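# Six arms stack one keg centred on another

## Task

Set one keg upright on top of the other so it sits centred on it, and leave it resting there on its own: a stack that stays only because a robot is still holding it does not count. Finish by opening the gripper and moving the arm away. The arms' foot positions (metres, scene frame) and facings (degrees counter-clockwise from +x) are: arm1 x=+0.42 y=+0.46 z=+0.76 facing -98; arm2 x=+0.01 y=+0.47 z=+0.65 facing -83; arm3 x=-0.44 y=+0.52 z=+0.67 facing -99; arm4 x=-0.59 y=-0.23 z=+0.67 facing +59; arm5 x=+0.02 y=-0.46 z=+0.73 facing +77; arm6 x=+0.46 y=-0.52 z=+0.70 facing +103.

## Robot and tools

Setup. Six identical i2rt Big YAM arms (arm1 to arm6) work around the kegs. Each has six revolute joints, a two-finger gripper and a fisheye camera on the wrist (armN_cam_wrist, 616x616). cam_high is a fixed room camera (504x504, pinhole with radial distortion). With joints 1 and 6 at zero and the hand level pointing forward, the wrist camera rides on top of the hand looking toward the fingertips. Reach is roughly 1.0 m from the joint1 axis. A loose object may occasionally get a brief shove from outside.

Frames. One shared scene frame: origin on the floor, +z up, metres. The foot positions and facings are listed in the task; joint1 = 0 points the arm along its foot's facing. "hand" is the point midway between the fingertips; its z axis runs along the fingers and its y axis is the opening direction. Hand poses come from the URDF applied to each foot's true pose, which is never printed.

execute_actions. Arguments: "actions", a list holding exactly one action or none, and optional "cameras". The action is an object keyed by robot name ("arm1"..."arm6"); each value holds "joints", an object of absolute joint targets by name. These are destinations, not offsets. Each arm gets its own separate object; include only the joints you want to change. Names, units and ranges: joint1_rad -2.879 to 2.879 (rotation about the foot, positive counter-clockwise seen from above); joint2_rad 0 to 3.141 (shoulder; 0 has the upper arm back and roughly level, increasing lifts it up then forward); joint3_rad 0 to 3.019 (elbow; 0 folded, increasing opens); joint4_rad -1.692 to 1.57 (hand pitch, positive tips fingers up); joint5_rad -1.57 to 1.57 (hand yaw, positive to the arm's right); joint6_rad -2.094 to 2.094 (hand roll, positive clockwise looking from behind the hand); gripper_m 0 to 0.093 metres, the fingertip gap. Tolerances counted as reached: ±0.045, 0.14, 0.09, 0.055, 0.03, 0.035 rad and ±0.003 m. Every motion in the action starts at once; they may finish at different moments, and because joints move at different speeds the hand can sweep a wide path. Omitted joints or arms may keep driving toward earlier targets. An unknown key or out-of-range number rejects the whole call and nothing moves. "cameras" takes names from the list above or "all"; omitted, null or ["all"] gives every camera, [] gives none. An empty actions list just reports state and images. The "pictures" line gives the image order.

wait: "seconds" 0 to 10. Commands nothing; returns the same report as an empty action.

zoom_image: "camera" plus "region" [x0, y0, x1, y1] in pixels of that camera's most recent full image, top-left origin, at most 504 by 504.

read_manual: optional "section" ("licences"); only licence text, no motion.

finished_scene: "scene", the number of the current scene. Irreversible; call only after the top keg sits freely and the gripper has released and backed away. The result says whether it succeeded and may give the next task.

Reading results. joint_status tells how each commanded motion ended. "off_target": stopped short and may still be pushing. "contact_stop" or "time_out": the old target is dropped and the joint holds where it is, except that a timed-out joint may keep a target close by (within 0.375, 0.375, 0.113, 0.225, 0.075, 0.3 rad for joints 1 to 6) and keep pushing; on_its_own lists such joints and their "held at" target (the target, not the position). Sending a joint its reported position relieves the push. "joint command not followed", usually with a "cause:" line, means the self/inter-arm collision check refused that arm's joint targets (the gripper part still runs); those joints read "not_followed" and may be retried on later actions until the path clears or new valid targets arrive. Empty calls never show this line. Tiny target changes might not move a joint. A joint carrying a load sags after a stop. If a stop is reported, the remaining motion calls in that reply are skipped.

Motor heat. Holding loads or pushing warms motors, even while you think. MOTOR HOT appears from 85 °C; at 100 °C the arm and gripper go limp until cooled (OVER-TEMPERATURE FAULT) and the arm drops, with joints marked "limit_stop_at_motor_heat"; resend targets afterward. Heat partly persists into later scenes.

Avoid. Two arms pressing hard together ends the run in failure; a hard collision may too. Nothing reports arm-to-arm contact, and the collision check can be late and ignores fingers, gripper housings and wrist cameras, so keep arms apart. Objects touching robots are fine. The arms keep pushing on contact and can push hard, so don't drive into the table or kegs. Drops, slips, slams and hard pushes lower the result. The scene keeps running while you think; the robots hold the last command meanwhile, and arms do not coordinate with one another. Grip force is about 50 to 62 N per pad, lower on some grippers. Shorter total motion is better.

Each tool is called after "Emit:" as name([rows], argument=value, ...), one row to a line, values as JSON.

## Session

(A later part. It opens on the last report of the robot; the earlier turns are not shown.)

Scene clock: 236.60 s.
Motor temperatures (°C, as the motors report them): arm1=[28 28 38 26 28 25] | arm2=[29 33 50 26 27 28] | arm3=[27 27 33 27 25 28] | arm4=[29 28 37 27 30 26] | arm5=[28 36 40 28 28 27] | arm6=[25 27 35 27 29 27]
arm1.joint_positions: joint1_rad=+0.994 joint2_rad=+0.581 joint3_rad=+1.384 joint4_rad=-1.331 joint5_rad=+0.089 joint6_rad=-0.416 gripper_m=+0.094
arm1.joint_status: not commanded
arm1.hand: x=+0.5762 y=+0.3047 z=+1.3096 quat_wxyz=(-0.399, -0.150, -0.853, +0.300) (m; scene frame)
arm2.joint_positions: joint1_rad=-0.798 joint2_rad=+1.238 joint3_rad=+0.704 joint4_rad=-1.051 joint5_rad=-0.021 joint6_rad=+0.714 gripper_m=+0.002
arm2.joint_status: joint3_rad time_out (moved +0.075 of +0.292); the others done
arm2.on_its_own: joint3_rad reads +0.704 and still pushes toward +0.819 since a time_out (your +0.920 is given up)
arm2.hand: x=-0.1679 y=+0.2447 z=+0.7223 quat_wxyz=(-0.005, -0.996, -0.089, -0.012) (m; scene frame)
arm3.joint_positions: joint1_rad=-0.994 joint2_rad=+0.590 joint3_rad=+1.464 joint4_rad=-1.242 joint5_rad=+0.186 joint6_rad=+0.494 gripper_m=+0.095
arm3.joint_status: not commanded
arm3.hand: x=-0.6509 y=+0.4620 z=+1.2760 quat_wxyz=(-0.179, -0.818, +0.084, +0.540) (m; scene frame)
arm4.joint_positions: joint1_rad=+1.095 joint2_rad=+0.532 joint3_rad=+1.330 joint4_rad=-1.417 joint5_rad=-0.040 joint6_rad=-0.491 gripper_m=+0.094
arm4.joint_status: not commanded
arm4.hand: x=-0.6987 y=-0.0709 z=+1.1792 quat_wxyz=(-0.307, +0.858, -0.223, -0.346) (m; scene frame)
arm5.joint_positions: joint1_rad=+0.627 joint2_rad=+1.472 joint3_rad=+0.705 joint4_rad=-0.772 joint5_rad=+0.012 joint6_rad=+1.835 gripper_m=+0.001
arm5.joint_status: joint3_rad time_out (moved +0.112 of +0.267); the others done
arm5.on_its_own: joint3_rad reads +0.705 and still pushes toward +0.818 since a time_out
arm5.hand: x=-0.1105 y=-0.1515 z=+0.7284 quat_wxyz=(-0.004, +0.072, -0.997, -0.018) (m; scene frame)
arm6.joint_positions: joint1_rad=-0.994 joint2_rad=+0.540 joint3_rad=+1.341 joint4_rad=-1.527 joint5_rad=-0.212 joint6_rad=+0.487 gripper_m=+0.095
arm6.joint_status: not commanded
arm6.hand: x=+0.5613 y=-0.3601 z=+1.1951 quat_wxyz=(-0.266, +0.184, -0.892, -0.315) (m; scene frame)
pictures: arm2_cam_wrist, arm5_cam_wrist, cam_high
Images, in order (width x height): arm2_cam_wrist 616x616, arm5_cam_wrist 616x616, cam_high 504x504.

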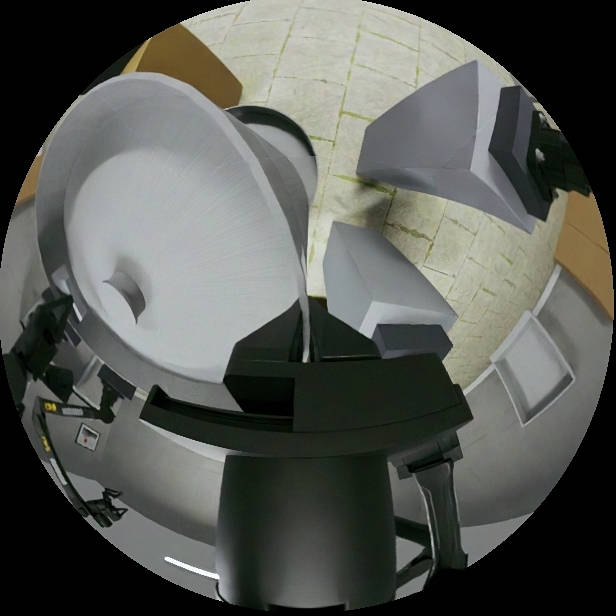

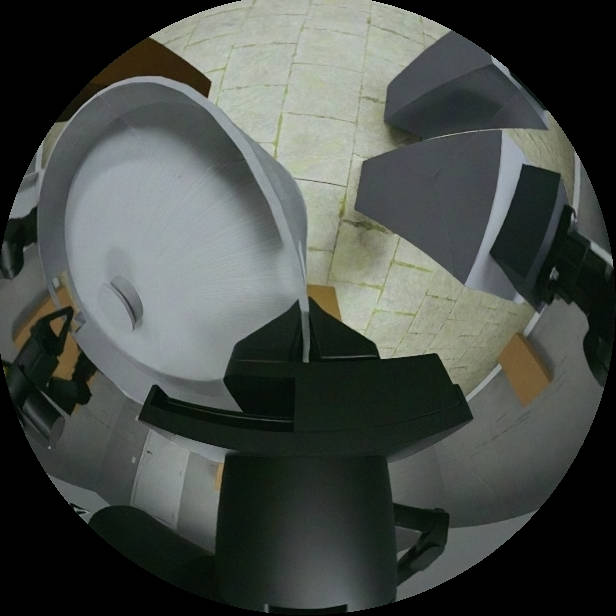

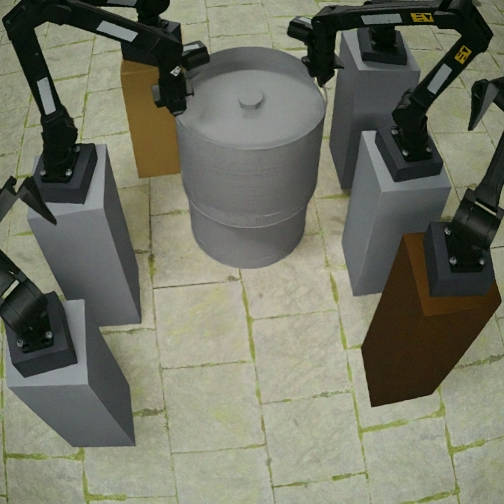

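Emit:
execute_actions([
  {"arm5":{"joints":{"joint1_rad":0.836,"joint2_rad":1.485,"joint3_rad":0.975,"joint4_rad":-0.775,"joint6_rad":2.04}},"arm2":{"joints":{"joint1_rad":-0.995,"joint2_rad":1.255,"joint3_rad":0.99,"joint4_rad":-0.985,"joint6_rad":0.51}}},
], cameras=["arm2_cam_wrist","arm5_cam_wrist","cam_high"])

Scene clock: 244.13 s.
Motor temperatures (°C, as the motors report them): arm1=[28 28 38 26 28 25] | arm2=[29 33 52 26 27 28] | arm3=[27 27 33 27 25 28] | arm4=[29 28 37 27 30 26] | arm5=[28 36 41 28 28 27] | arm6=[25 27 35 27 29 27]
arm1.joint_positions: joint1_rad=+0.994 joint2_rad=+0.581 joint3_rad=+1.384 joint4_rad=-1.331 joint5_rad=+0.089 joint6_rad=-0.416 gripper_m=+0.094
arm1.joint_status: not commanded
arm1.hand: x=+0.5762 y=+0.3047 z=+1.3096 quat_wxyz=(-0.399, -0.150, -0.853, +0.300) (m; scene frame)
arm2.joint_positions: joint1_rad=-0.979 joint2_rad=+1.419 joint3_rad=+0.778 joint4_rad=-0.960 joint5_rad=-0.019 joint6_rad=+0.552 gripper_m=+0.002
arm2.joint_status: joint2_rad time_out (moved +0.181 of +0.017); joint3_rad time_out (moved +0.075 of +0.286); joint6_rad time_out (moved -0.163 of -0.204); the others done
arm2.on_its_own: joint2_rad reads +1.419 and still pushes toward +1.255 since a time_out; joint3_rad reads +0.778 and still pushes toward +0.891 since a time_out (your +0.990 is given up); joint6_rad reads +0.552 and still pushes toward +0.510 since a time_out
arm2.hand: x=-0.2385 y=+0.2523 z=+0.6931 quat_wxyz=(-0.002, -0.997, -0.080, -0.018) (m; scene frame)
arm3.joint_positions: joint1_rad=-0.994 joint2_rad=+0.590 joint3_rad=+1.464 joint4_rad=-1.242 joint5_rad=+0.186 joint6_rad=+0.494 gripper_m=+0.095
arm3.joint_status: not commanded
arm3.hand: x=-0.6509 y=+0.4620 z=+1.2760 quat_wxyz=(-0.179, -0.818, +0.084, +0.540) (m; scene frame)
arm4.joint_positions: joint1_rad=+1.095 joint2_rad=+0.532 joint3_rad=+1.330 joint4_rad=-1.417 joint5_rad=-0.040 joint6_rad=-0.491 gripper_m=+0.094
arm4.joint_status: not commanded
arm4.hand: x=-0.6987 y=-0.0709 z=+1.1792 quat_wxyz=(-0.307, +0.858, -0.223, -0.346) (m; scene frame)
arm5.joint_positions: joint1_rad=+0.822 joint2_rad=+1.651 joint3_rad=+0.822 joint4_rad=-0.739 joint5_rad=+0.015 joint6_rad=+2.051 gripper_m=+0.001
arm5.joint_status: joint2_rad time_out (moved +0.179 of +0.013); joint3_rad time_out (moved +0.117 of +0.270); the others done
arm5.on_its_own: joint2_rad reads +1.651 and still pushes toward +1.485 since a time_out; joint3_rad reads +0.822 and still pushes toward +0.935 since a time_out
arm5.hand: x=-0.1922 y=-0.1464 z=+0.6997 quat_wxyz=(-0.009, +0.062, -0.998, -0.006) (m; scene frame)
arm6.joint_positions: joint1_rad=-0.994 joint2_rad=+0.540 joint3_rad=+1.341 joint4_rad=-1.527 joint5_rad=-0.212 joint6_rad=+0.487 gripper_m=+0.095
arm6.joint_status: not commanded
arm6.hand: x=+0.5613 y=-0.3601 z=+1.1951 quat_wxyz=(-0.266, +0.184, -0.892, -0.315) (m; scene frame)
pictures: arm2_cam_wrist, arm5_cam_wrist, cam_high
Images, in order (width x height): arm2_cam_wrist 616x616, arm5_cam_wrist 616x616, cam_high 504x504.

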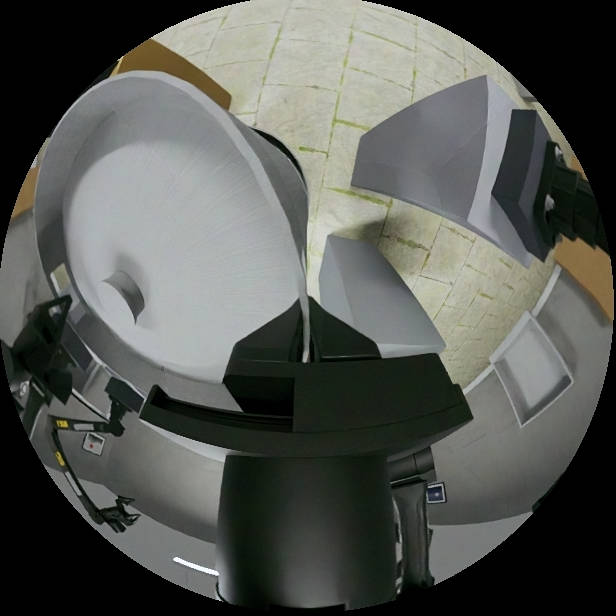

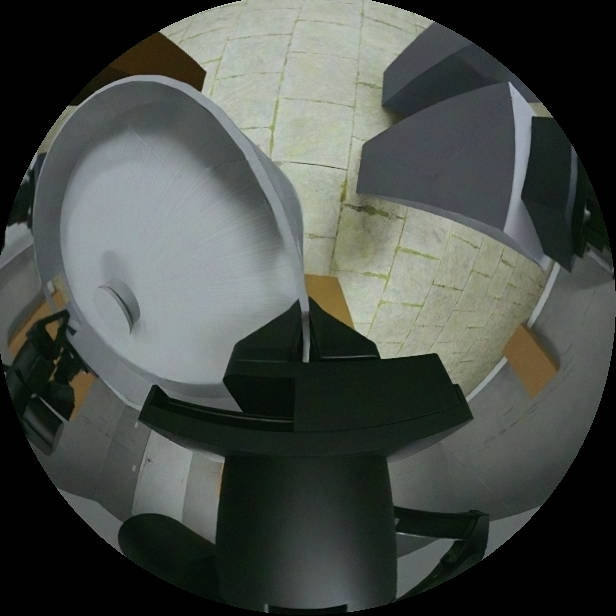

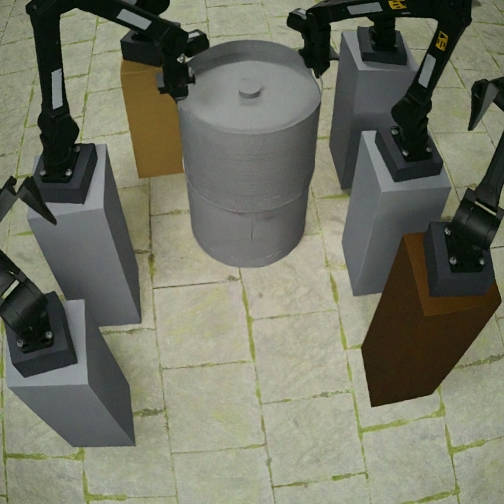

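Emit:
execute_actions([
  {"arm5":{"joints":{"joint1_rad":0.885,"joint2_rad":1.515,"joint3_rad":1.015,"joint4_rad":-0.77,"joint6_rad":2.09}},"arm2":{"joints":{"joint1_rad":-1.035,"joint2_rad":1.28,"joint3_rad":1.03,"joint4_rad":-0.955,"joint6_rad":0.49}}},
], cameras=["arm2_cam_wrist","arm5_cam_wrist","cam_high"])

Emit:
zoom_image(camera="cam_high", region=[150,90,350,290])

Scene clock: 250.80 s.
Motor temperatures (°C, as the motors report them): arm1=[28 28 38 26 28 25] | arm2=[29 34 54 26 27 28] | arm3=[27 27 33 27 25 28] | arm4=[29 28 37 27 30 26] | arm5=[28 37 42 28 28 27] | arm6=[25 27 35 27 29 27]
arm1.joint_positions: joint1_rad=+0.994 joint2_rad=+0.581 joint3_rad=+1.384 joint4_rad=-1.331 joint5_rad=+0.089 joint6_rad=-0.416 gripper_m=+0.094
arm1.joint_status: not commanded
arm1.hand: x=+0.5762 y=+0.3047 z=+1.3096 quat_wxyz=(-0.399, -0.150, -0.853, +0.300) (m; scene frame)
arm2.joint_positions: joint1_rad=-1.007 joint2_rad=+1.438 joint3_rad=+0.793 joint4_rad=-0.939 joint5_rad=-0.021 joint6_rad=+0.532 gripper_m=+0.002
arm2.joint_status: joint2_rad time_out (moved +0.018 of -0.139); joint3_rad time_out (moved +0.015 of +0.252); joint6_rad time_out (moved -0.019 of -0.062); the others done
arm2.on_its_own: joint2_rad reads +1.438 and still pushes toward +1.280 since a time_out; joint3_rad reads +0.793 and still pushes toward +0.906 since a time_out (your +1.030 is given up); joint6_rad reads +0.532 and still pushes toward +0.490 since a time_out
arm2.hand: x=-0.2525 y=+0.2522 z=+0.6916 quat_wxyz=(-0.009, -0.997, -0.076, -0.011) (m; scene frame)
arm3.joint_positions: joint1_rad=-0.994 joint2_rad=+0.590 joint3_rad=+1.464 joint4_rad=-1.242 joint5_rad=+0.186 joint6_rad=+0.494 gripper_m=+0.095
arm3.joint_status: not commanded
arm3.hand: x=-0.6509 y=+0.4620 z=+1.2760 quat_wxyz=(-0.179, -0.818, +0.084, +0.540) (m; scene frame)
arm4.joint_positions: joint1_rad=+1.095 joint2_rad=+0.532 joint3_rad=+1.330 joint4_rad=-1.417 joint5_rad=-0.040 joint6_rad=-0.491 gripper_m=+0.094
arm4.joint_status: not commanded
arm4.hand: x=-0.6987 y=-0.0709 z=+1.1792 quat_wxyz=(-0.307, +0.858, -0.223, -0.346) (m; scene frame)
arm5.joint_positions: joint1_rad=+0.859 joint2_rad=+1.662 joint3_rad=+0.844 joint4_rad=-0.738 joint5_rad=+0.015 joint6_rad=+2.093 gripper_m=+0.001
arm5.joint_status: joint2_rad time_out (moved +0.011 of -0.136); joint3_rad time_out (moved +0.022 of +0.193); the others done
arm5.on_its_own: joint2_rad reads +1.662 and still pushes toward +1.515 since a time_out; joint3_rad reads +0.844 and still pushes toward +0.957 since a time_out
arm5.hand: x=-0.2095 y=-0.1463 z=+0.7013 quat_wxyz=(-0.006, +0.059, -0.998, -0.011) (m; scene frame)
arm6.joint_positions: joint1_rad=-0.994 joint2_rad=+0.540 joint3_rad=+1.341 joint4_rad=-1.527 joint5_rad=-0.212 joint6_rad=+0.487 gripper_m=+0.095
arm6.joint_status: not commanded
arm6.hand: x=+0.5613 y=-0.3601 z=+1.1951 quat_wxyz=(-0.266, +0.184, -0.892, -0.315) (m; scene frame)
pictures: arm2_cam_wrist, arm5_cam_wrist, cam_high
Images, in order (width x height): arm2_cam_wrist 616x616, arm5_cam_wrist 616x616, cam_high 504x504.

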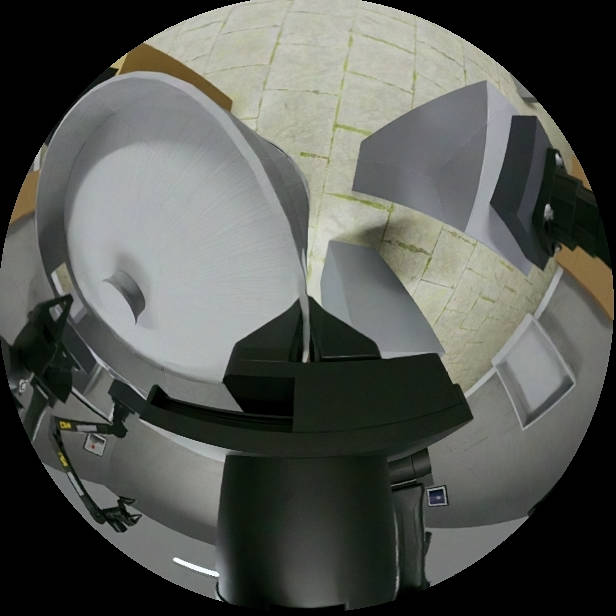

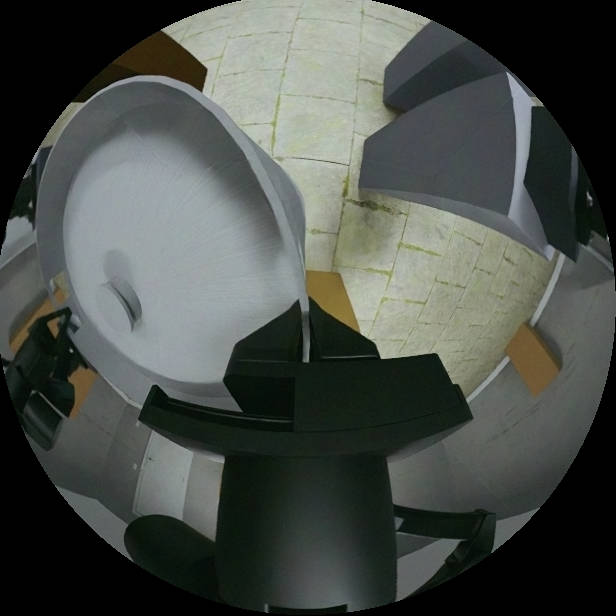

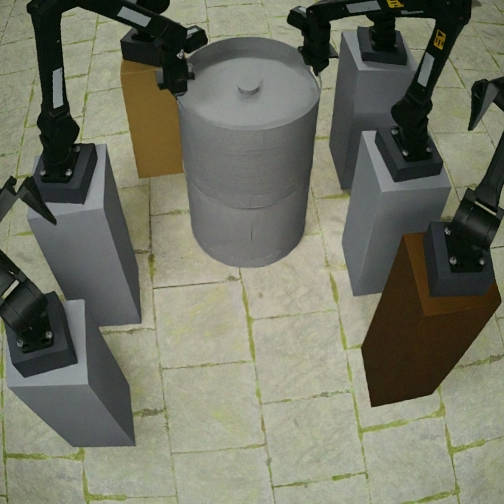

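Region (150, 90, 350, 290) of cam_high's 504x504 image, scaled by 2.520, with more detail than that image has.

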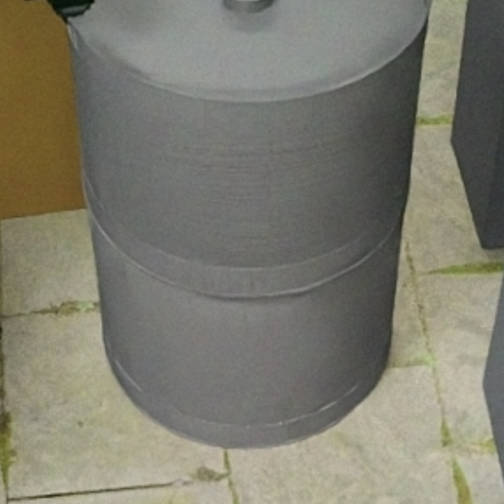

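Emit:
execute_actions([
  {"arm5":{"joints":{"joint1_rad":0.92,"joint2_rad":1.53,"joint3_rad":1.03,"joint4_rad":-0.75}},"arm2":{"joints":{"joint1_rad":-1.075,"joint2_rad":1.29,"joint3_rad":1.03,"joint4_rad":-0.93}},"arm4":{"joints":{"joint1_rad":0.6,"joint5_rad":0.8,"joint6_rad":0}},"arm3":{"joints":{"joint1_rad":-0.6,"joint5_rad":-0.6,"joint6_rad":0}}},
], cameras=["arm3_cam_wrist","arm4_cam_wrist","cam_high"])

Emit:
zoom_image(camera="cam_high", region=[150,90,350,290])

Scene clock: 258.30 s.
Motor temperatures (°C, as the motors report them): arm1=[28 28 38 26 28 25] | arm2=[29 34 55 26 27 28] | arm3=[27 27 33 27 25 28] | arm4=[29 28 37 27 30 26] | arm5=[28 37 43 28 28 27] | arm6=[25 27 35 27 29 27]
arm1.joint_positions: joint1_rad=+0.994 joint2_rad=+0.581 joint3_rad=+1.384 joint4_rad=-1.331 joint5_rad=+0.089 joint6_rad=-0.416 gripper_m=+0.094
arm1.joint_status: not commanded
arm1.hand: x=+0.5762 y=+0.3047 z=+1.3096 quat_wxyz=(-0.399, -0.150, -0.853, +0.300) (m; scene frame)
arm2.joint_positions: joint1_rad=-1.039 joint2_rad=+1.452 joint3_rad=+0.795 joint4_rad=-0.917 joint5_rad=-0.025 joint6_rad=+0.509 gripper_m=+0.002
arm2.joint_status: joint2_rad time_out (moved +0.014 of -0.148); joint3_rad time_out (moved +0.002 of +0.237); the others done
arm2.on_its_own: joint2_rad reads +1.452 and still pushes toward +1.290 since a time_out; joint3_rad reads +0.795 and still pushes toward +0.907 since a time_out (your +1.030 is given up)
arm2.hand: x=-0.2627 y=+0.2572 z=+0.6875 quat_wxyz=(-0.013, -0.997, -0.072, -0.008) (m; scene frame)
arm3.joint_positions: joint1_rad=-0.606 joint2_rad=+0.590 joint3_rad=+1.464 joint4_rad=-1.242 joint5_rad=-0.597 joint6_rad=+0.008 gripper_m=+0.095
arm3.joint_status: all done
arm3.hand: x=-0.5034 y=+0.3152 z=+1.2856 quat_wxyz=(-0.436, -0.662, -0.459, +0.402) (m; scene frame)
arm4.joint_positions: joint1_rad=+0.605 joint2_rad=+0.532 joint3_rad=+1.330 joint4_rad=-1.417 joint5_rad=+0.795 joint6_rad=-0.016 gripper_m=+0.094
arm4.joint_status: all done
arm4.hand: x=-0.4767 y=-0.0744 z=+1.2094 quat_wxyz=(-0.544, +0.476, -0.687, -0.069) (m; scene frame)
arm5.joint_positions: joint1_rad=+0.875 joint2_rad=+1.681 joint3_rad=+0.862 joint4_rad=-0.723 joint5_rad=+0.020 joint6_rad=+2.093 gripper_m=+0.001
arm5.joint_status: joint1_rad time_out (moved +0.016 of +0.061); joint2_rad time_out (moved +0.019 of -0.132); joint3_rad time_out (moved +0.018 of +0.186); the others done
arm5.on_its_own: joint2_rad reads +1.681 and still pushes toward +1.530 since a time_out; joint3_rad reads +0.862 and still pushes toward +0.974 since a time_out
arm5.hand: x=-0.2199 y=-0.1416 z=+0.6990 quat_wxyz=(-0.004, +0.067, -0.998, -0.018) (m; scene frame)
arm6.joint_positions: joint1_rad=-0.994 joint2_rad=+0.540 joint3_rad=+1.341 joint4_rad=-1.527 joint5_rad=-0.212 joint6_rad=+0.487 gripper_m=+0.095
arm6.joint_status: not commanded
arm6.hand: x=+0.5613 y=-0.3601 z=+1.1951 quat_wxyz=(-0.266, +0.184, -0.892, -0.315) (m; scene frame)
pictures: arm3_cam_wrist, arm4_cam_wrist, cam_high
Images, in order (width x height): arm3_cam_wrist 616x616, arm4_cam_wrist 616x616, cam_high 504x504.

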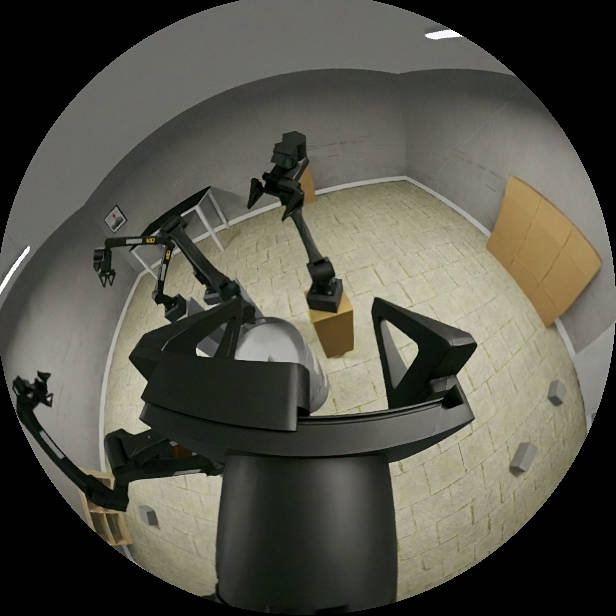

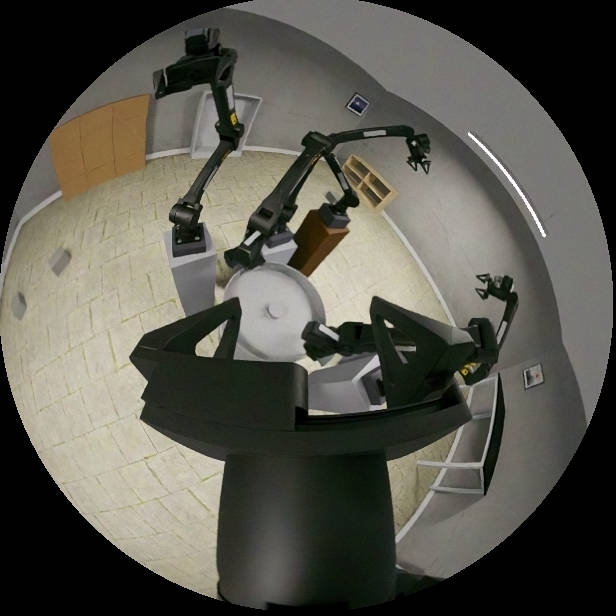

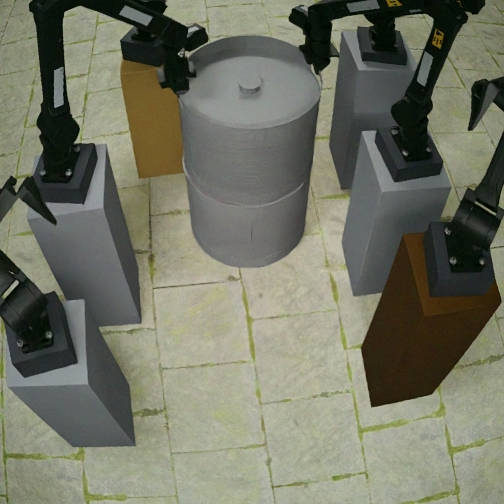

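Region (150, 90, 350, 290) of cam_high's 504x504 image, scaled by 2.520, with more detail than that image has.

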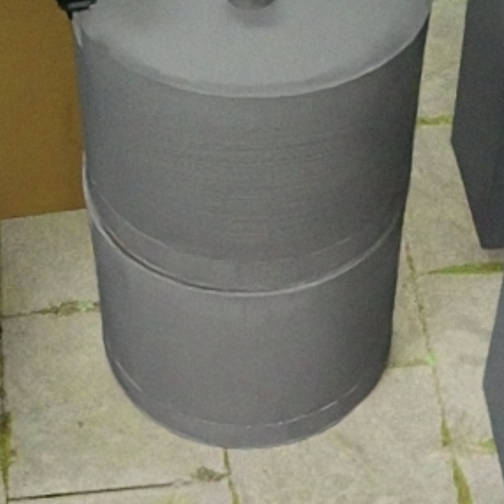

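Emit:
execute_actions([
  {"arm5":{"joints":{"joint1_rad":0.915,"joint2_rad":1.565,"joint3_rad":0.97,"joint4_rad":-0.76}},"arm2":{"joints":{"joint1_rad":-1.045,"joint2_rad":1.3,"joint3_rad":1.03,"joint4_rad":-0.9}}},
], cameras=["arm2_cam_wrist","arm5_cam_wrist","cam_high"])

Emit:
zoom_image(camera="cam_high", region=[170,120,330,230])

Scene clock: 264.50 s.
Motor temperatures (°C, as the motors report them): arm1=[28 28 38 26 28 25] | arm2=[29 34 56 26 28 28] | arm3=[27 27 33 27 25 28] | arm4=[29 28 37 27 30 26] | arm5=[28 37 43 28 28 27] | arm6=[25 27 35 27 29 27]
arm1.joint_positions: joint1_rad=+0.994 joint2_rad=+0.581 joint3_rad=+1.384 joint4_rad=-1.331 joint5_rad=+0.089 joint6_rad=-0.416 gripper_m=+0.094
arm1.joint_status: not commanded
arm1.hand: x=+0.5762 y=+0.3047 z=+1.3096 quat_wxyz=(-0.399, -0.150, -0.853, +0.300) (m; scene frame)
arm2.joint_positions: joint1_rad=-1.037 joint2_rad=+1.455 joint3_rad=+0.795 joint4_rad=-0.895 joint5_rad=-0.025 joint6_rad=+0.507 gripper_m=+0.002
arm2.joint_status: joint2_rad time_out (moved +0.003 of -0.152); joint3_rad time_out (moved +0.000 of +0.235); the others done
arm2.on_its_own: joint2_rad reads +1.455 and still pushes toward +1.300 since a time_out; joint3_rad reads +0.795 and still pushes toward +0.908 since a time_out (your +1.030 is given up)
arm2.hand: x=-0.2665 y=+0.2536 z=+0.6865 quat_wxyz=(-0.018, -0.997, -0.074, +0.000) (m; scene frame)
arm3.joint_positions: joint1_rad=-0.606 joint2_rad=+0.590 joint3_rad=+1.464 joint4_rad=-1.242 joint5_rad=-0.597 joint6_rad=+0.008 gripper_m=+0.095
arm3.joint_status: not commanded
arm3.hand: x=-0.5034 y=+0.3152 z=+1.2856 quat_wxyz=(-0.436, -0.662, -0.459, +0.402) (m; scene frame)
arm4.joint_positions: joint1_rad=+0.605 joint2_rad=+0.532 joint3_rad=+1.330 joint4_rad=-1.417 joint5_rad=+0.795 joint6_rad=-0.016 gripper_m=+0.094
arm4.joint_status: not commanded
arm4.hand: x=-0.4767 y=-0.0744 z=+1.2094 quat_wxyz=(-0.544, +0.476, -0.687, -0.069) (m; scene frame)
arm5.joint_positions: joint1_rad=+0.882 joint2_rad=+1.697 joint3_rad=+0.862 joint4_rad=-0.723 joint5_rad=+0.018 joint6_rad=+2.093 gripper_m=+0.001
arm5.joint_status: joint3_rad time_out (moved +0.000 of +0.108); the others done
arm5.on_its_own: joint3_rad reads +0.862 and still pushes toward +0.970 since a time_out
arm5.hand: x=-0.2206 y=-0.1454 z=+0.6929 quat_wxyz=(-0.007, +0.070, -0.997, -0.011) (m; scene frame)
arm6.joint_positions: joint1_rad=-0.994 joint2_rad=+0.540 joint3_rad=+1.341 joint4_rad=-1.527 joint5_rad=-0.212 joint6_rad=+0.487 gripper_m=+0.095
arm6.joint_status: not commanded
arm6.hand: x=+0.5613 y=-0.3601 z=+1.1951 quat_wxyz=(-0.266, +0.184, -0.892, -0.315) (m; scene frame)
pictures: arm2_cam_wrist, arm5_cam_wrist, cam_high
Images, in order (width x height): arm2_cam_wrist 616x616, arm5_cam_wrist 616x616, cam_high 504x504.

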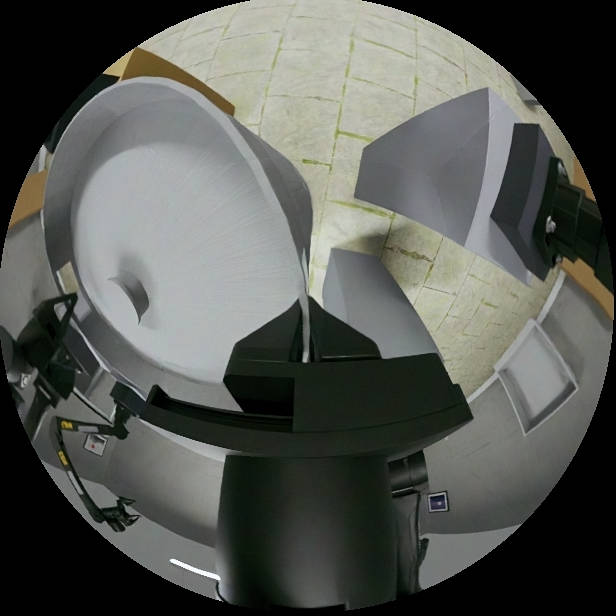

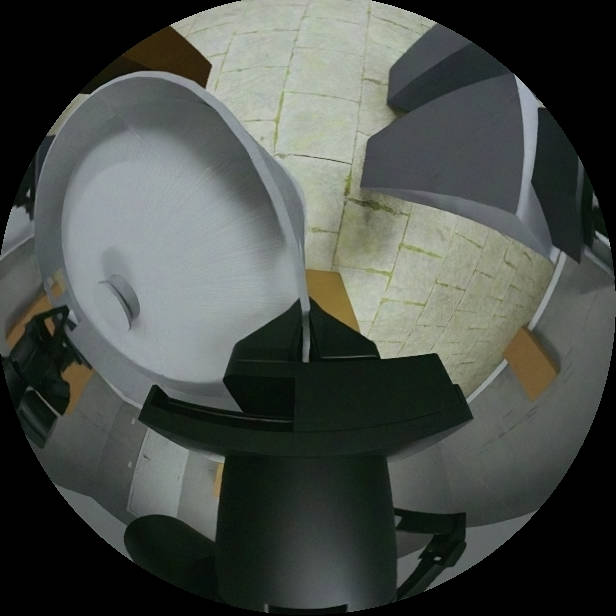

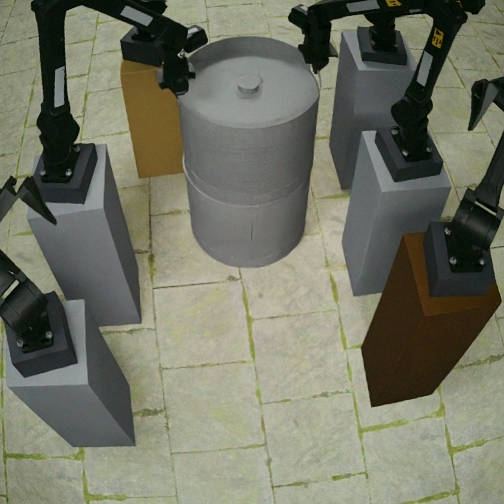

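Region (170, 120, 330, 230) of cam_high's 504x504 image, scaled by 3.150, with more detail than that image has; it fills the top 346 rows of this view, and the rest is white.

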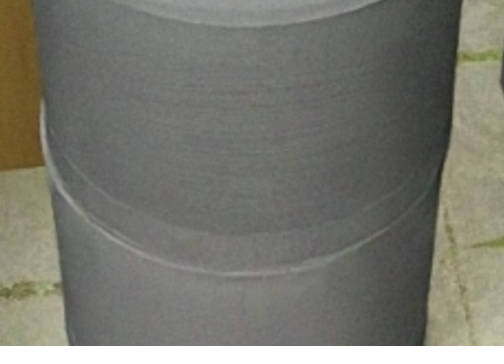

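Emit:
execute_actions([
  {"arm5":{"joints":{"joint2_rad":1.61,"joint3_rad":0.95}},"arm2":{"joints":{"joint2_rad":1.36,"joint3_rad":0.9}}},
], cameras=["cam_high"])

Emit:
zoom_image(camera="cam_high", region=[170,120,330,230])

Scene clock: 268.77 s.
Motor temperatures (°C, as the motors report them): arm1=[28 29 38 26 28 25] | arm2=[29 34 55 26 28 28] | arm3=[27 27 33 27 25 28] | arm4=[29 28 37 27 30 26] | arm5=[28 37 43 28 28 27] | arm6=[25 27 35 27 29 27]
arm1.joint_positions: joint1_rad=+0.994 joint2_rad=+0.581 joint3_rad=+1.384 joint4_rad=-1.331 joint5_rad=+0.089 joint6_rad=-0.416 gripper_m=+0.094
arm1.joint_status: not commanded
arm1.hand: x=+0.5762 y=+0.3047 z=+1.3096 quat_wxyz=(-0.399, -0.150, -0.853, +0.300) (m; scene frame)
arm2.joint_positions: joint1_rad=-1.037 joint2_rad=+1.472 joint3_rad=+0.795 joint4_rad=-0.885 joint5_rad=-0.018 joint6_rad=+0.504 gripper_m=+0.002
arm2.joint_status: joint3_rad time_out (moved +0.000 of +0.105); the others done
arm2.on_its_own: joint3_rad reads +0.795 and still pushes toward +0.900 since a time_out
arm2.hand: x=-0.2680 y=+0.2540 z=+0.6809 quat_wxyz=(-0.013, -0.997, -0.075, -0.001) (m; scene frame)
arm3.joint_positions: joint1_rad=-0.606 joint2_rad=+0.590 joint3_rad=+1.464 joint4_rad=-1.242 joint5_rad=-0.597 joint6_rad=+0.008 gripper_m=+0.095
arm3.joint_status: not commanded
arm3.hand: x=-0.5034 y=+0.3152 z=+1.2856 quat_wxyz=(-0.436, -0.662, -0.459, +0.402) (m; scene frame)
arm4.joint_positions: joint1_rad=+0.605 joint2_rad=+0.532 joint3_rad=+1.330 joint4_rad=-1.417 joint5_rad=+0.795 joint6_rad=-0.016 gripper_m=+0.094
arm4.joint_status: not commanded
arm4.hand: x=-0.4767 y=-0.0744 z=+1.2094 quat_wxyz=(-0.544, +0.476, -0.687, -0.069) (m; scene frame)
arm5.joint_positions: joint1_rad=+0.885 joint2_rad=+1.706 joint3_rad=+0.862 joint4_rad=-0.722 joint5_rad=+0.018 joint6_rad=+2.093 gripper_m=+0.001
arm5.joint_status: all done
arm5.hand: x=-0.2210 y=-0.1470 z=+0.6895 quat_wxyz=(-0.009, +0.072, -0.997, -0.008) (m; scene frame)
arm6.joint_positions: joint1_rad=-0.994 joint2_rad=+0.540 joint3_rad=+1.341 joint4_rad=-1.527 joint5_rad=-0.212 joint6_rad=+0.487 gripper_m=+0.095
arm6.joint_status: not commanded
arm6.hand: x=+0.5613 y=-0.3601 z=+1.1951 quat_wxyz=(-0.266, +0.184, -0.892, -0.315) (m; scene frame)
pictures: cam_high
Images, in order (width x height): cam_high 504x504.

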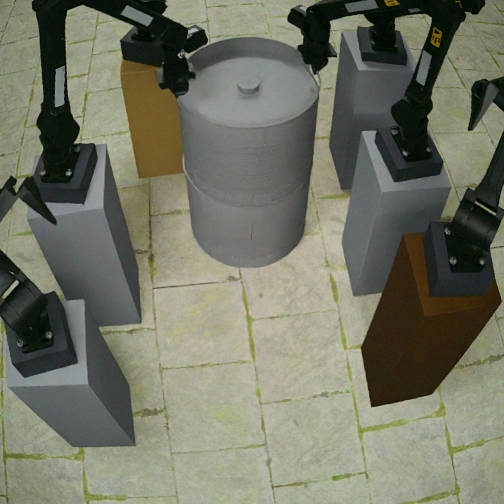

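Region (170, 120, 330, 230) of cam_high's 504x504 image, scaled by 3.150, with more detail than that image has; it fills the top 346 rows of this view, and the rest is white.

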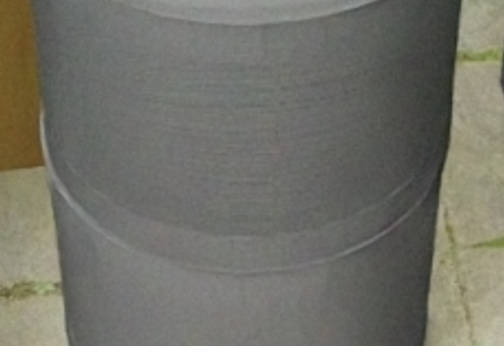

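Seated and well aligned. Relax, then release.

Emit:
execute_actions([
  {"arm5":{"joints":{"joint1_rad":0.885,"joint2_rad":1.706,"joint3_rad":0.87,"joint4_rad":-0.722,"joint6_rad":2.09}},"arm2":{"joints":{"joint1_rad":-1.037,"joint2_rad":1.472,"joint3_rad":0.805,"joint4_rad":-0.885,"joint6_rad":0.504}}},
], cameras=[])

Emit:
execute_actions([
  {"arm5":{"joints":{"gripper_m":0.07}},"arm2":{"joints":{"gripper_m":0.07}},"arm3":{"joints":{"joint1_rad":-1.0}},"arm4":{"joints":{"joint1_rad":1.2}}},
], cameras=["cam_high","arm2_cam_wrist","arm5_cam_wrist"])

Scene clock: 272.93 s.
Motor temperatures (°C, as the motors report them): arm1=[28 29 39 26 28 25] | arm2=[29 34 53 26 28 28] | arm3=[27 27 33 27 25 28] | arm4=[29 28 37 27 30 26] | arm5=[28 37 42 28 28 27] | arm6=[25 27 35 27 29 27]
arm1.joint_positions: joint1_rad=+0.994 joint2_rad=+0.581 joint3_rad=+1.384 joint4_rad=-1.331 joint5_rad=+0.089 joint6_rad=-0.416 gripper_m=+0.094
arm1.joint_status: not commanded
arm1.hand: x=+0.5762 y=+0.3047 z=+1.3096 quat_wxyz=(-0.399, -0.150, -0.853, +0.300) (m; scene frame)
arm2.joint_positions: joint1_rad=-1.037 joint2_rad=+1.478 joint3_rad=+0.794 joint4_rad=-0.886 joint5_rad=-0.018 joint6_rad=+0.504 gripper_m=+0.002
arm2.joint_status: all done
arm2.hand: x=-0.2668 y=+0.2548 z=+0.6787 quat_wxyz=(-0.011, -0.997, -0.075, -0.004) (m; scene frame)
arm3.joint_positions: joint1_rad=-0.606 joint2_rad=+0.590 joint3_rad=+1.464 joint4_rad=-1.242 joint5_rad=-0.597 joint6_rad=+0.008 gripper_m=+0.095
arm3.joint_status: not commanded
arm3.hand: x=-0.5034 y=+0.3152 z=+1.2856 quat_wxyz=(-0.436, -0.662, -0.459, +0.402) (m; scene frame)
arm4.joint_positions: joint1_rad=+0.605 joint2_rad=+0.532 joint3_rad=+1.330 joint4_rad=-1.417 joint5_rad=+0.795 joint6_rad=-0.016 gripper_m=+0.094
arm4.joint_status: not commanded
arm4.hand: x=-0.4767 y=-0.0744 z=+1.2094 quat_wxyz=(-0.544, +0.476, -0.687, -0.069) (m; scene frame)
arm5.joint_positions: joint1_rad=+0.884 joint2_rad=+1.711 joint3_rad=+0.861 joint4_rad=-0.720 joint5_rad=+0.017 joint6_rad=+2.093 gripper_m=+0.001
arm5.joint_status: all done
arm5.hand: x=-0.2201 y=-0.1477 z=+0.6874 quat_wxyz=(-0.010, +0.071, -0.997, -0.006) (m; scene frame)
arm6.joint_positions: joint1_rad=-0.994 joint2_rad=+0.540 joint3_rad=+1.341 joint4_rad=-1.527 joint5_rad=-0.212 joint6_rad=+0.487 gripper_m=+0.095
arm6.joint_status: not commanded
arm6.hand: x=+0.5613 y=-0.3601 z=+1.1951 quat_wxyz=(-0.266, +0.184, -0.892, -0.315) (m; scene frame)
pictures: none
No camera images: the call's "cameras" was empty. Leave "cameras" out to get every camera's image.

Scene clock: 274.17 s.
Motor temperatures (°C, as the motors report them): arm1=[28 29 39 26 28 25] | arm2=[29 34 52 26 28 28] | arm3=[27 27 33 27 25 28] | arm4=[29 28 37 27 30 26] | arm5=[28 37 42 28 28 27] | arm6=[25 27 35 27 29 27]
arm1.joint_positions: joint1_rad=+0.994 joint2_rad=+0.581 joint3_rad=+1.384 joint4_rad=-1.331 joint5_rad=+0.089 joint6_rad=-0.416 gripper_m=+0.094
arm1.joint_status: not commanded
arm1.hand: x=+0.5762 y=+0.3047 z=+1.3096 quat_wxyz=(-0.399, -0.150, -0.853, +0.300) (m; scene frame)
arm2.joint_positions: joint1_rad=-1.037 joint2_rad=+1.478 joint3_rad=+0.794 joint4_rad=-0.886 joint5_rad=-0.002 joint6_rad=+0.504 gripper_m=+0.070
arm2.joint_status: all done
arm2.hand: x=-0.2684 y=+0.2569 z=+0.6787 quat_wxyz=(-0.005, -0.997, -0.075, +0.000) (m; scene frame)
arm3.joint_positions: joint1_rad=-0.994 joint2_rad=+0.590 joint3_rad=+1.464 joint4_rad=-1.242 joint5_rad=-0.599 joint6_rad=+0.007 gripper_m=+0.095
arm3.joint_status: all done
arm3.hand: x=-0.5759 y=+0.3544 z=+1.2857 quat_wxyz=(-0.351, -0.737, -0.324, +0.478) (m; scene frame)
arm4.joint_positions: joint1_rad=+1.195 joint2_rad=+0.532 joint3_rad=+1.330 joint4_rad=-1.417 joint5_rad=+0.797 joint6_rad=-0.015 gripper_m=+0.094
arm4.joint_status: all done
arm4.hand: x=-0.5857 y=-0.0381 z=+1.2097 quat_wxyz=(-0.503, +0.655, -0.518, -0.223) (m; scene frame)
arm5.joint_positions: joint1_rad=+0.883 joint2_rad=+1.710 joint3_rad=+0.861 joint4_rad=-0.720 joint5_rad=+0.005 joint6_rad=+2.093 gripper_m=+0.070
arm5.joint_status: all done
arm5.hand: x=-0.2217 y=-0.1488 z=+0.6878 quat_wxyz=(-0.005, +0.071, -0.997, -0.003) (m; scene frame)
arm6.joint_positions: joint1_rad=-0.994 joint2_rad=+0.540 joint3_rad=+1.341 joint4_rad=-1.527 joint5_rad=-0.212 joint6_rad=+0.487 gripper_m=+0.095
arm6.joint_status: not commanded
arm6.hand: x=+0.5613 y=-0.3601 z=+1.1951 quat_wxyz=(-0.266, +0.184, -0.892, -0.315) (m; scene frame)
pictures: arm2_cam_wrist, arm5_cam_wrist, cam_high
Images, in order (width x height): arm2_cam_wrist 616x616, arm5_cam_wrist 616x616, cam_high 504x504.

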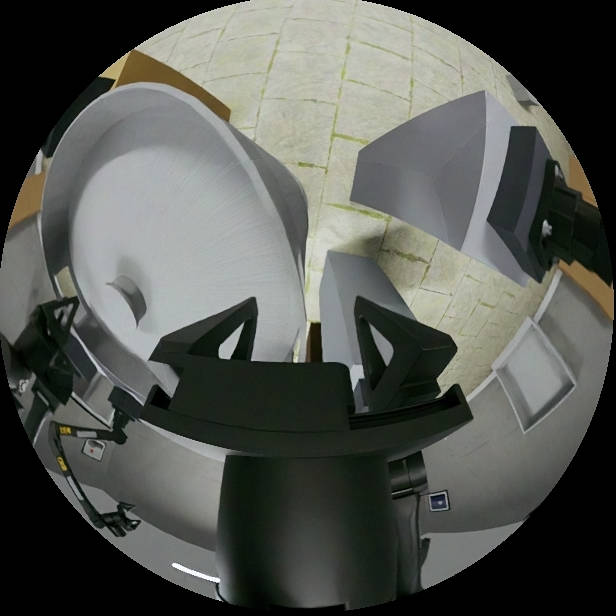

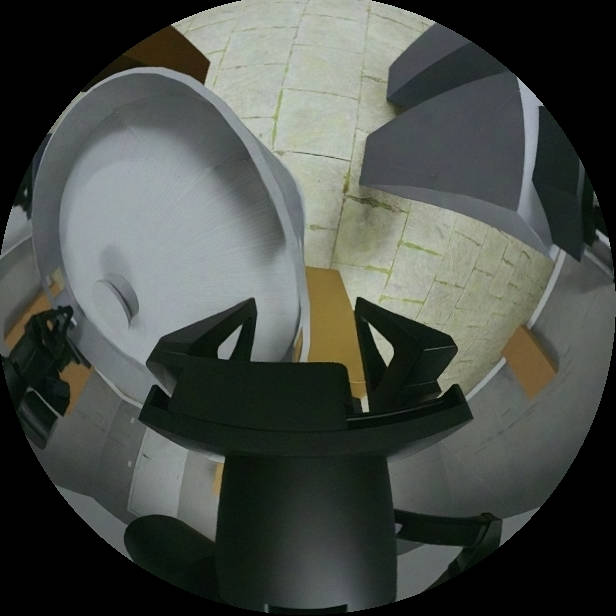

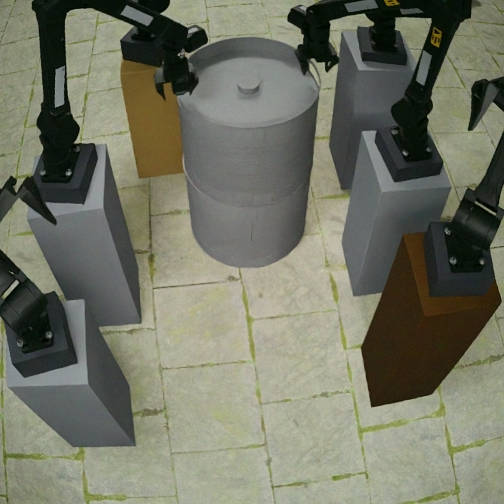

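Emit:
execute_actions([
  {"arm5":{"joints":{"joint2_rad":1.5,"joint4_rad":-0.8}},"arm2":{"joints":{"joint2_rad":1.25,"joint4_rad":-0.94}}},
], cameras=[])

Emit:
execute_actions([
  {"arm5":{"joints":{"joint2_rad":0.8,"joint4_rad":-1.3}},"arm2":{"joints":{"joint2_rad":0.7,"joint4_rad":-1.3}}},
], cameras=["cam_high","arm2_cam_wrist","arm5_cam_wrist"])

Emit:
zoom_image(camera="cam_high", region=[150,20,350,280])

Scene clock: 279.53 s.
Motor temperatures (°C, as the motors report them): arm1=[28 29 39 26 28 25] | arm2=[29 34 49 26 27 28] | arm3=[27 27 33 27 25 28] | arm4=[29 28 37 27 30 26] | arm5=[28 36 40 28 28 27] | arm6=[25 27 35 27 29 27]
arm1.joint_positions: joint1_rad=+0.994 joint2_rad=+0.581 joint3_rad=+1.384 joint4_rad=-1.331 joint5_rad=+0.089 joint6_rad=-0.416 gripper_m=+0.094
arm1.joint_status: not commanded
arm1.hand: x=+0.5762 y=+0.3047 z=+1.3096 quat_wxyz=(-0.399, -0.150, -0.853, +0.300) (m; scene frame)
arm2.joint_positions: joint1_rad=-1.037 joint2_rad=+1.239 joint3_rad=+0.794 joint4_rad=-0.928 joint5_rad=-0.002 joint6_rad=+0.504 gripper_m=+0.070
arm2.joint_status: all done
arm2.hand: x=-0.2725 y=+0.2544 z=+0.7570 quat_wxyz=(-0.058, -0.992, -0.074, +0.082) (m; scene frame)
arm3.joint_positions: joint1_rad=-0.994 joint2_rad=+0.590 joint3_rad=+1.464 joint4_rad=-1.242 joint5_rad=-0.599 joint6_rad=+0.007 gripper_m=+0.095
arm3.joint_status: not commanded
arm3.hand: x=-0.5759 y=+0.3544 z=+1.2857 quat_wxyz=(-0.351, -0.737, -0.324, +0.478) (m; scene frame)
arm4.joint_positions: joint1_rad=+1.195 joint2_rad=+0.532 joint3_rad=+1.330 joint4_rad=-1.417 joint5_rad=+0.797 joint6_rad=-0.015 gripper_m=+0.094
arm4.joint_status: not commanded
arm4.hand: x=-0.5857 y=-0.0381 z=+1.2097 quat_wxyz=(-0.503, +0.655, -0.518, -0.223) (m; scene frame)
arm5.joint_positions: joint1_rad=+0.883 joint2_rad=+1.485 joint3_rad=+0.861 joint4_rad=-0.791 joint5_rad=+0.005 joint6_rad=+2.093 gripper_m=+0.070
arm5.joint_status: all done
arm5.hand: x=-0.2290 y=-0.1404 z=+0.7718 quat_wxyz=(+0.038, +0.071, -0.995, -0.067) (m; scene frame)
arm6.joint_positions: joint1_rad=-0.994 joint2_rad=+0.540 joint3_rad=+1.341 joint4_rad=-1.527 joint5_rad=-0.212 joint6_rad=+0.487 gripper_m=+0.095
arm6.joint_status: not commanded
arm6.hand: x=+0.5613 y=-0.3601 z=+1.1951 quat_wxyz=(-0.266, +0.184, -0.892, -0.315) (m; scene frame)
pictures: none
No camera images: the call's "cameras" was empty. Leave "cameras" out to get every camera's image.

Scene clock: 282.10 s.
Motor temperatures (°C, as the motors report them): arm1=[28 29 39 26 28 25] | arm2=[29 33 47 26 27 28] | arm3=[27 27 33 27 25 28] | arm4=[29 28 37 27 30 26] | arm5=[28 36 40 28 28 27] | arm6=[25 27 35 27 29 27]
arm1.joint_positions: joint1_rad=+0.994 joint2_rad=+0.581 joint3_rad=+1.384 joint4_rad=-1.331 joint5_rad=+0.089 joint6_rad=-0.416 gripper_m=+0.094
arm1.joint_status: not commanded
arm1.hand: x=+0.5762 y=+0.3047 z=+1.3096 quat_wxyz=(-0.399, -0.150, -0.853, +0.300) (m; scene frame)
arm2.joint_positions: joint1_rad=-1.037 joint2_rad=+1.101 joint3_rad=+0.794 joint4_rad=-1.124 joint5_rad=-0.002 joint6_rad=+0.504 gripper_m=+0.070
arm2.joint_status: joint2_rad time_out (moved -0.138 of -0.539); joint4_rad time_out (moved -0.196 of -0.372)
arm2.on_its_own: joint2_rad is held at +1.104, not at your +0.700, since a time_out; joint4_rad is held at -1.113, not at your -1.300, since a time_out
arm2.hand: x=-0.2357 y=+0.2828 z=+0.7919 quat_wxyz=(-0.043, -0.995, -0.074, +0.058) (m; scene frame)
arm3.joint_positions: joint1_rad=-0.994 joint2_rad=+0.590 joint3_rad=+1.464 joint4_rad=-1.242 joint5_rad=-0.599 joint6_rad=+0.007 gripper_m=+0.095
arm3.joint_status: not commanded
arm3.hand: x=-0.5759 y=+0.3544 z=+1.2857 quat_wxyz=(-0.351, -0.737, -0.324, +0.478) (m; scene frame)
arm4.joint_positions: joint1_rad=+1.195 joint2_rad=+0.532 joint3_rad=+1.330 joint4_rad=-1.417 joint5_rad=+0.797 joint6_rad=-0.015 gripper_m=+0.094
arm4.joint_status: not commanded
arm4.hand: x=-0.5857 y=-0.0381 z=+1.2097 quat_wxyz=(-0.503, +0.655, -0.518, -0.223) (m; scene frame)
arm5.joint_positions: joint1_rad=+0.883 joint2_rad=+0.798 joint3_rad=+0.861 joint4_rad=-1.290 joint5_rad=+0.005 joint6_rad=+2.093 gripper_m=+0.070
arm5.joint_status: all done
arm5.hand: x=-0.1470 y=-0.2473 z=+0.9660 quat_wxyz=(+0.090, +0.070, -0.983, -0.144) (m; scene frame)
arm6.joint_positions: joint1_rad=-0.994 joint2_rad=+0.540 joint3_rad=+1.341 joint4_rad=-1.527 joint5_rad=-0.212 joint6_rad=+0.487 gripper_m=+0.095
arm6.joint_status: not commanded
arm6.hand: x=+0.5613 y=-0.3601 z=+1.1951 quat_wxyz=(-0.266, +0.184, -0.892, -0.315) (m; scene frame)
pictures: arm2_cam_wrist, arm5_cam_wrist, cam_high
joint command not followed: on one or more control steps a check withheld the commanded joint targets of the arm2 arm, and it was not sent them on those steps.
cause: the commanded joint targets would bring a part of the robot too close to another arm (this arm's upper arm (the part past joint 2) and the other arm's upper arm (the part past joint 2)); next, command targets that bring no part of the robot closer to that arm.
Images, in order (width x height): arm2_cam_wrist 616x616, arm5_cam_wrist 616x616, cam_high 504x504.

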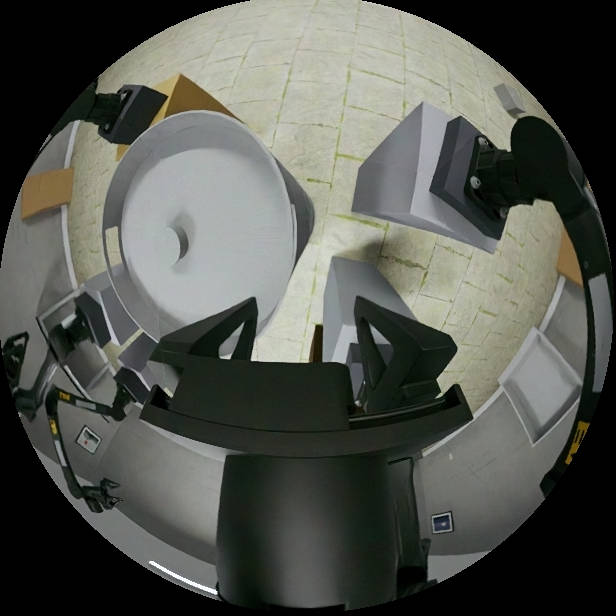

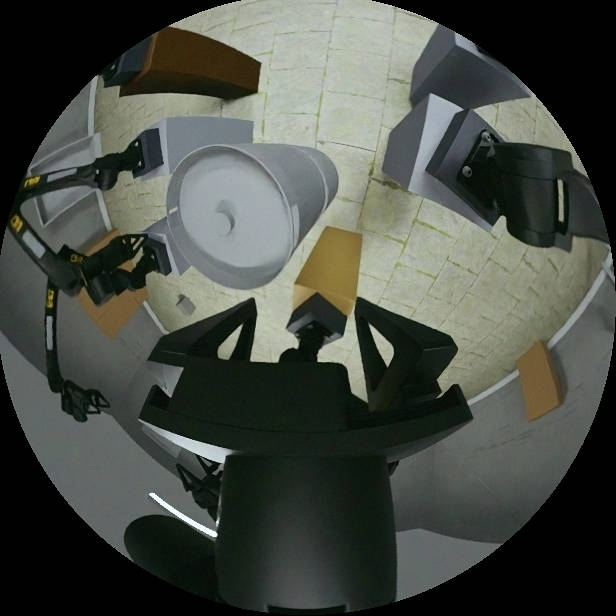

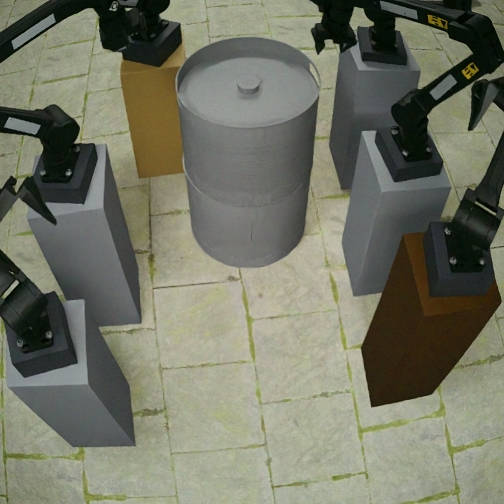

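Region (150, 20, 350, 280) of cam_high's 504x504 image, scaled by 1.938, with more detail than that image has; it fills the left 388 columns of this view, and the rest is white.

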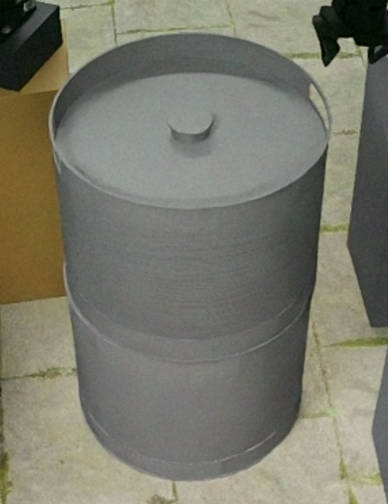

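Good. Raise arm2 further clear with the elbow.

Emit:
execute_actions([
  {"arm2":{"joints":{"joint1_rad":-0.6,"joint2_rad":1.1,"joint3_rad":1.4,"joint4_rad":-1.5}}},
], cameras=["cam_high"])

Emit:
finished_scene(scene=1)

Scene clock: 286.47 s.
Motor temperatures (°C, as the motors report them): arm1=[28 29 39 26 28 25] | arm2=[29 33 46 26 27 28] | arm3=[27 27 33 27 25 28] | arm4=[29 28 37 27 30 26] | arm5=[28 35 40 28 27 27] | arm6=[25 27 35 27 29 27]
arm1.joint_positions: joint1_rad=+0.994 joint2_rad=+0.581 joint3_rad=+1.384 joint4_rad=-1.331 joint5_rad=+0.089 joint6_rad=-0.416 gripper_m=+0.094
arm1.joint_status: not commanded
arm1.hand: x=+0.5762 y=+0.3047 z=+1.3096 quat_wxyz=(-0.399, -0.150, -0.853, +0.300) (m; scene frame)
arm2.joint_positions: joint1_rad=-0.604 joint2_rad=+1.101 joint3_rad=+1.343 joint4_rad=-1.487 joint5_rad=+0.000 joint6_rad=+0.504 gripper_m=+0.070
arm2.joint_status: all done
arm2.hand: x=-0.1581 y=+0.1536 z=+1.0101 quat_wxyz=(-0.119, -0.945, -0.283, +0.114) (m; scene frame)
arm3.joint_positions: joint1_rad=-0.994 joint2_rad=+0.590 joint3_rad=+1.464 joint4_rad=-1.242 joint5_rad=-0.599 joint6_rad=+0.007 gripper_m=+0.095
arm3.joint_status: not commanded
arm3.hand: x=-0.5759 y=+0.3544 z=+1.2857 quat_wxyz=(-0.351, -0.737, -0.324, +0.478) (m; scene frame)
arm4.joint_positions: joint1_rad=+1.195 joint2_rad=+0.532 joint3_rad=+1.330 joint4_rad=-1.417 joint5_rad=+0.797 joint6_rad=-0.015 gripper_m=+0.094
arm4.joint_status: not commanded
arm4.hand: x=-0.5857 y=-0.0381 z=+1.2097 quat_wxyz=(-0.503, +0.655, -0.518, -0.223) (m; scene frame)
arm5.joint_positions: joint1_rad=+0.883 joint2_rad=+0.798 joint3_rad=+0.861 joint4_rad=-1.290 joint5_rad=+0.005 joint6_rad=+2.093 gripper_m=+0.070
arm5.joint_status: not commanded
arm5.hand: x=-0.1470 y=-0.2473 z=+0.9660 quat_wxyz=(+0.090, +0.070, -0.983, -0.144) (m; scene frame)
arm6.joint_positions: joint1_rad=-0.994 joint2_rad=+0.540 joint3_rad=+1.341 joint4_rad=-1.527 joint5_rad=-0.212 joint6_rad=+0.487 gripper_m=+0.095
arm6.joint_status: not commanded
arm6.hand: x=+0.5613 y=-0.3601 z=+1.1951 quat_wxyz=(-0.266, +0.184, -0.892, -0.315) (m; scene frame)
pictures: cam_high
Images, in order (width x height): cam_high 504x504.

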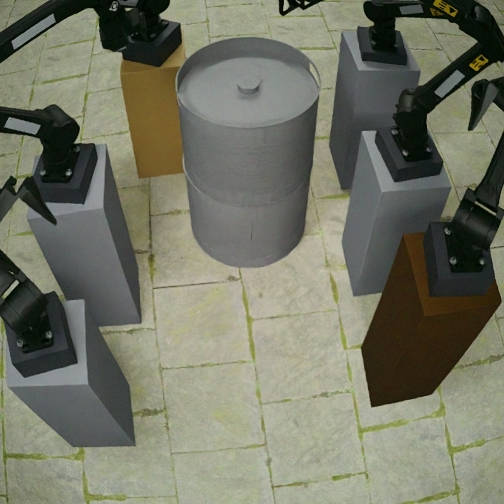

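The scene is finished: the task was done.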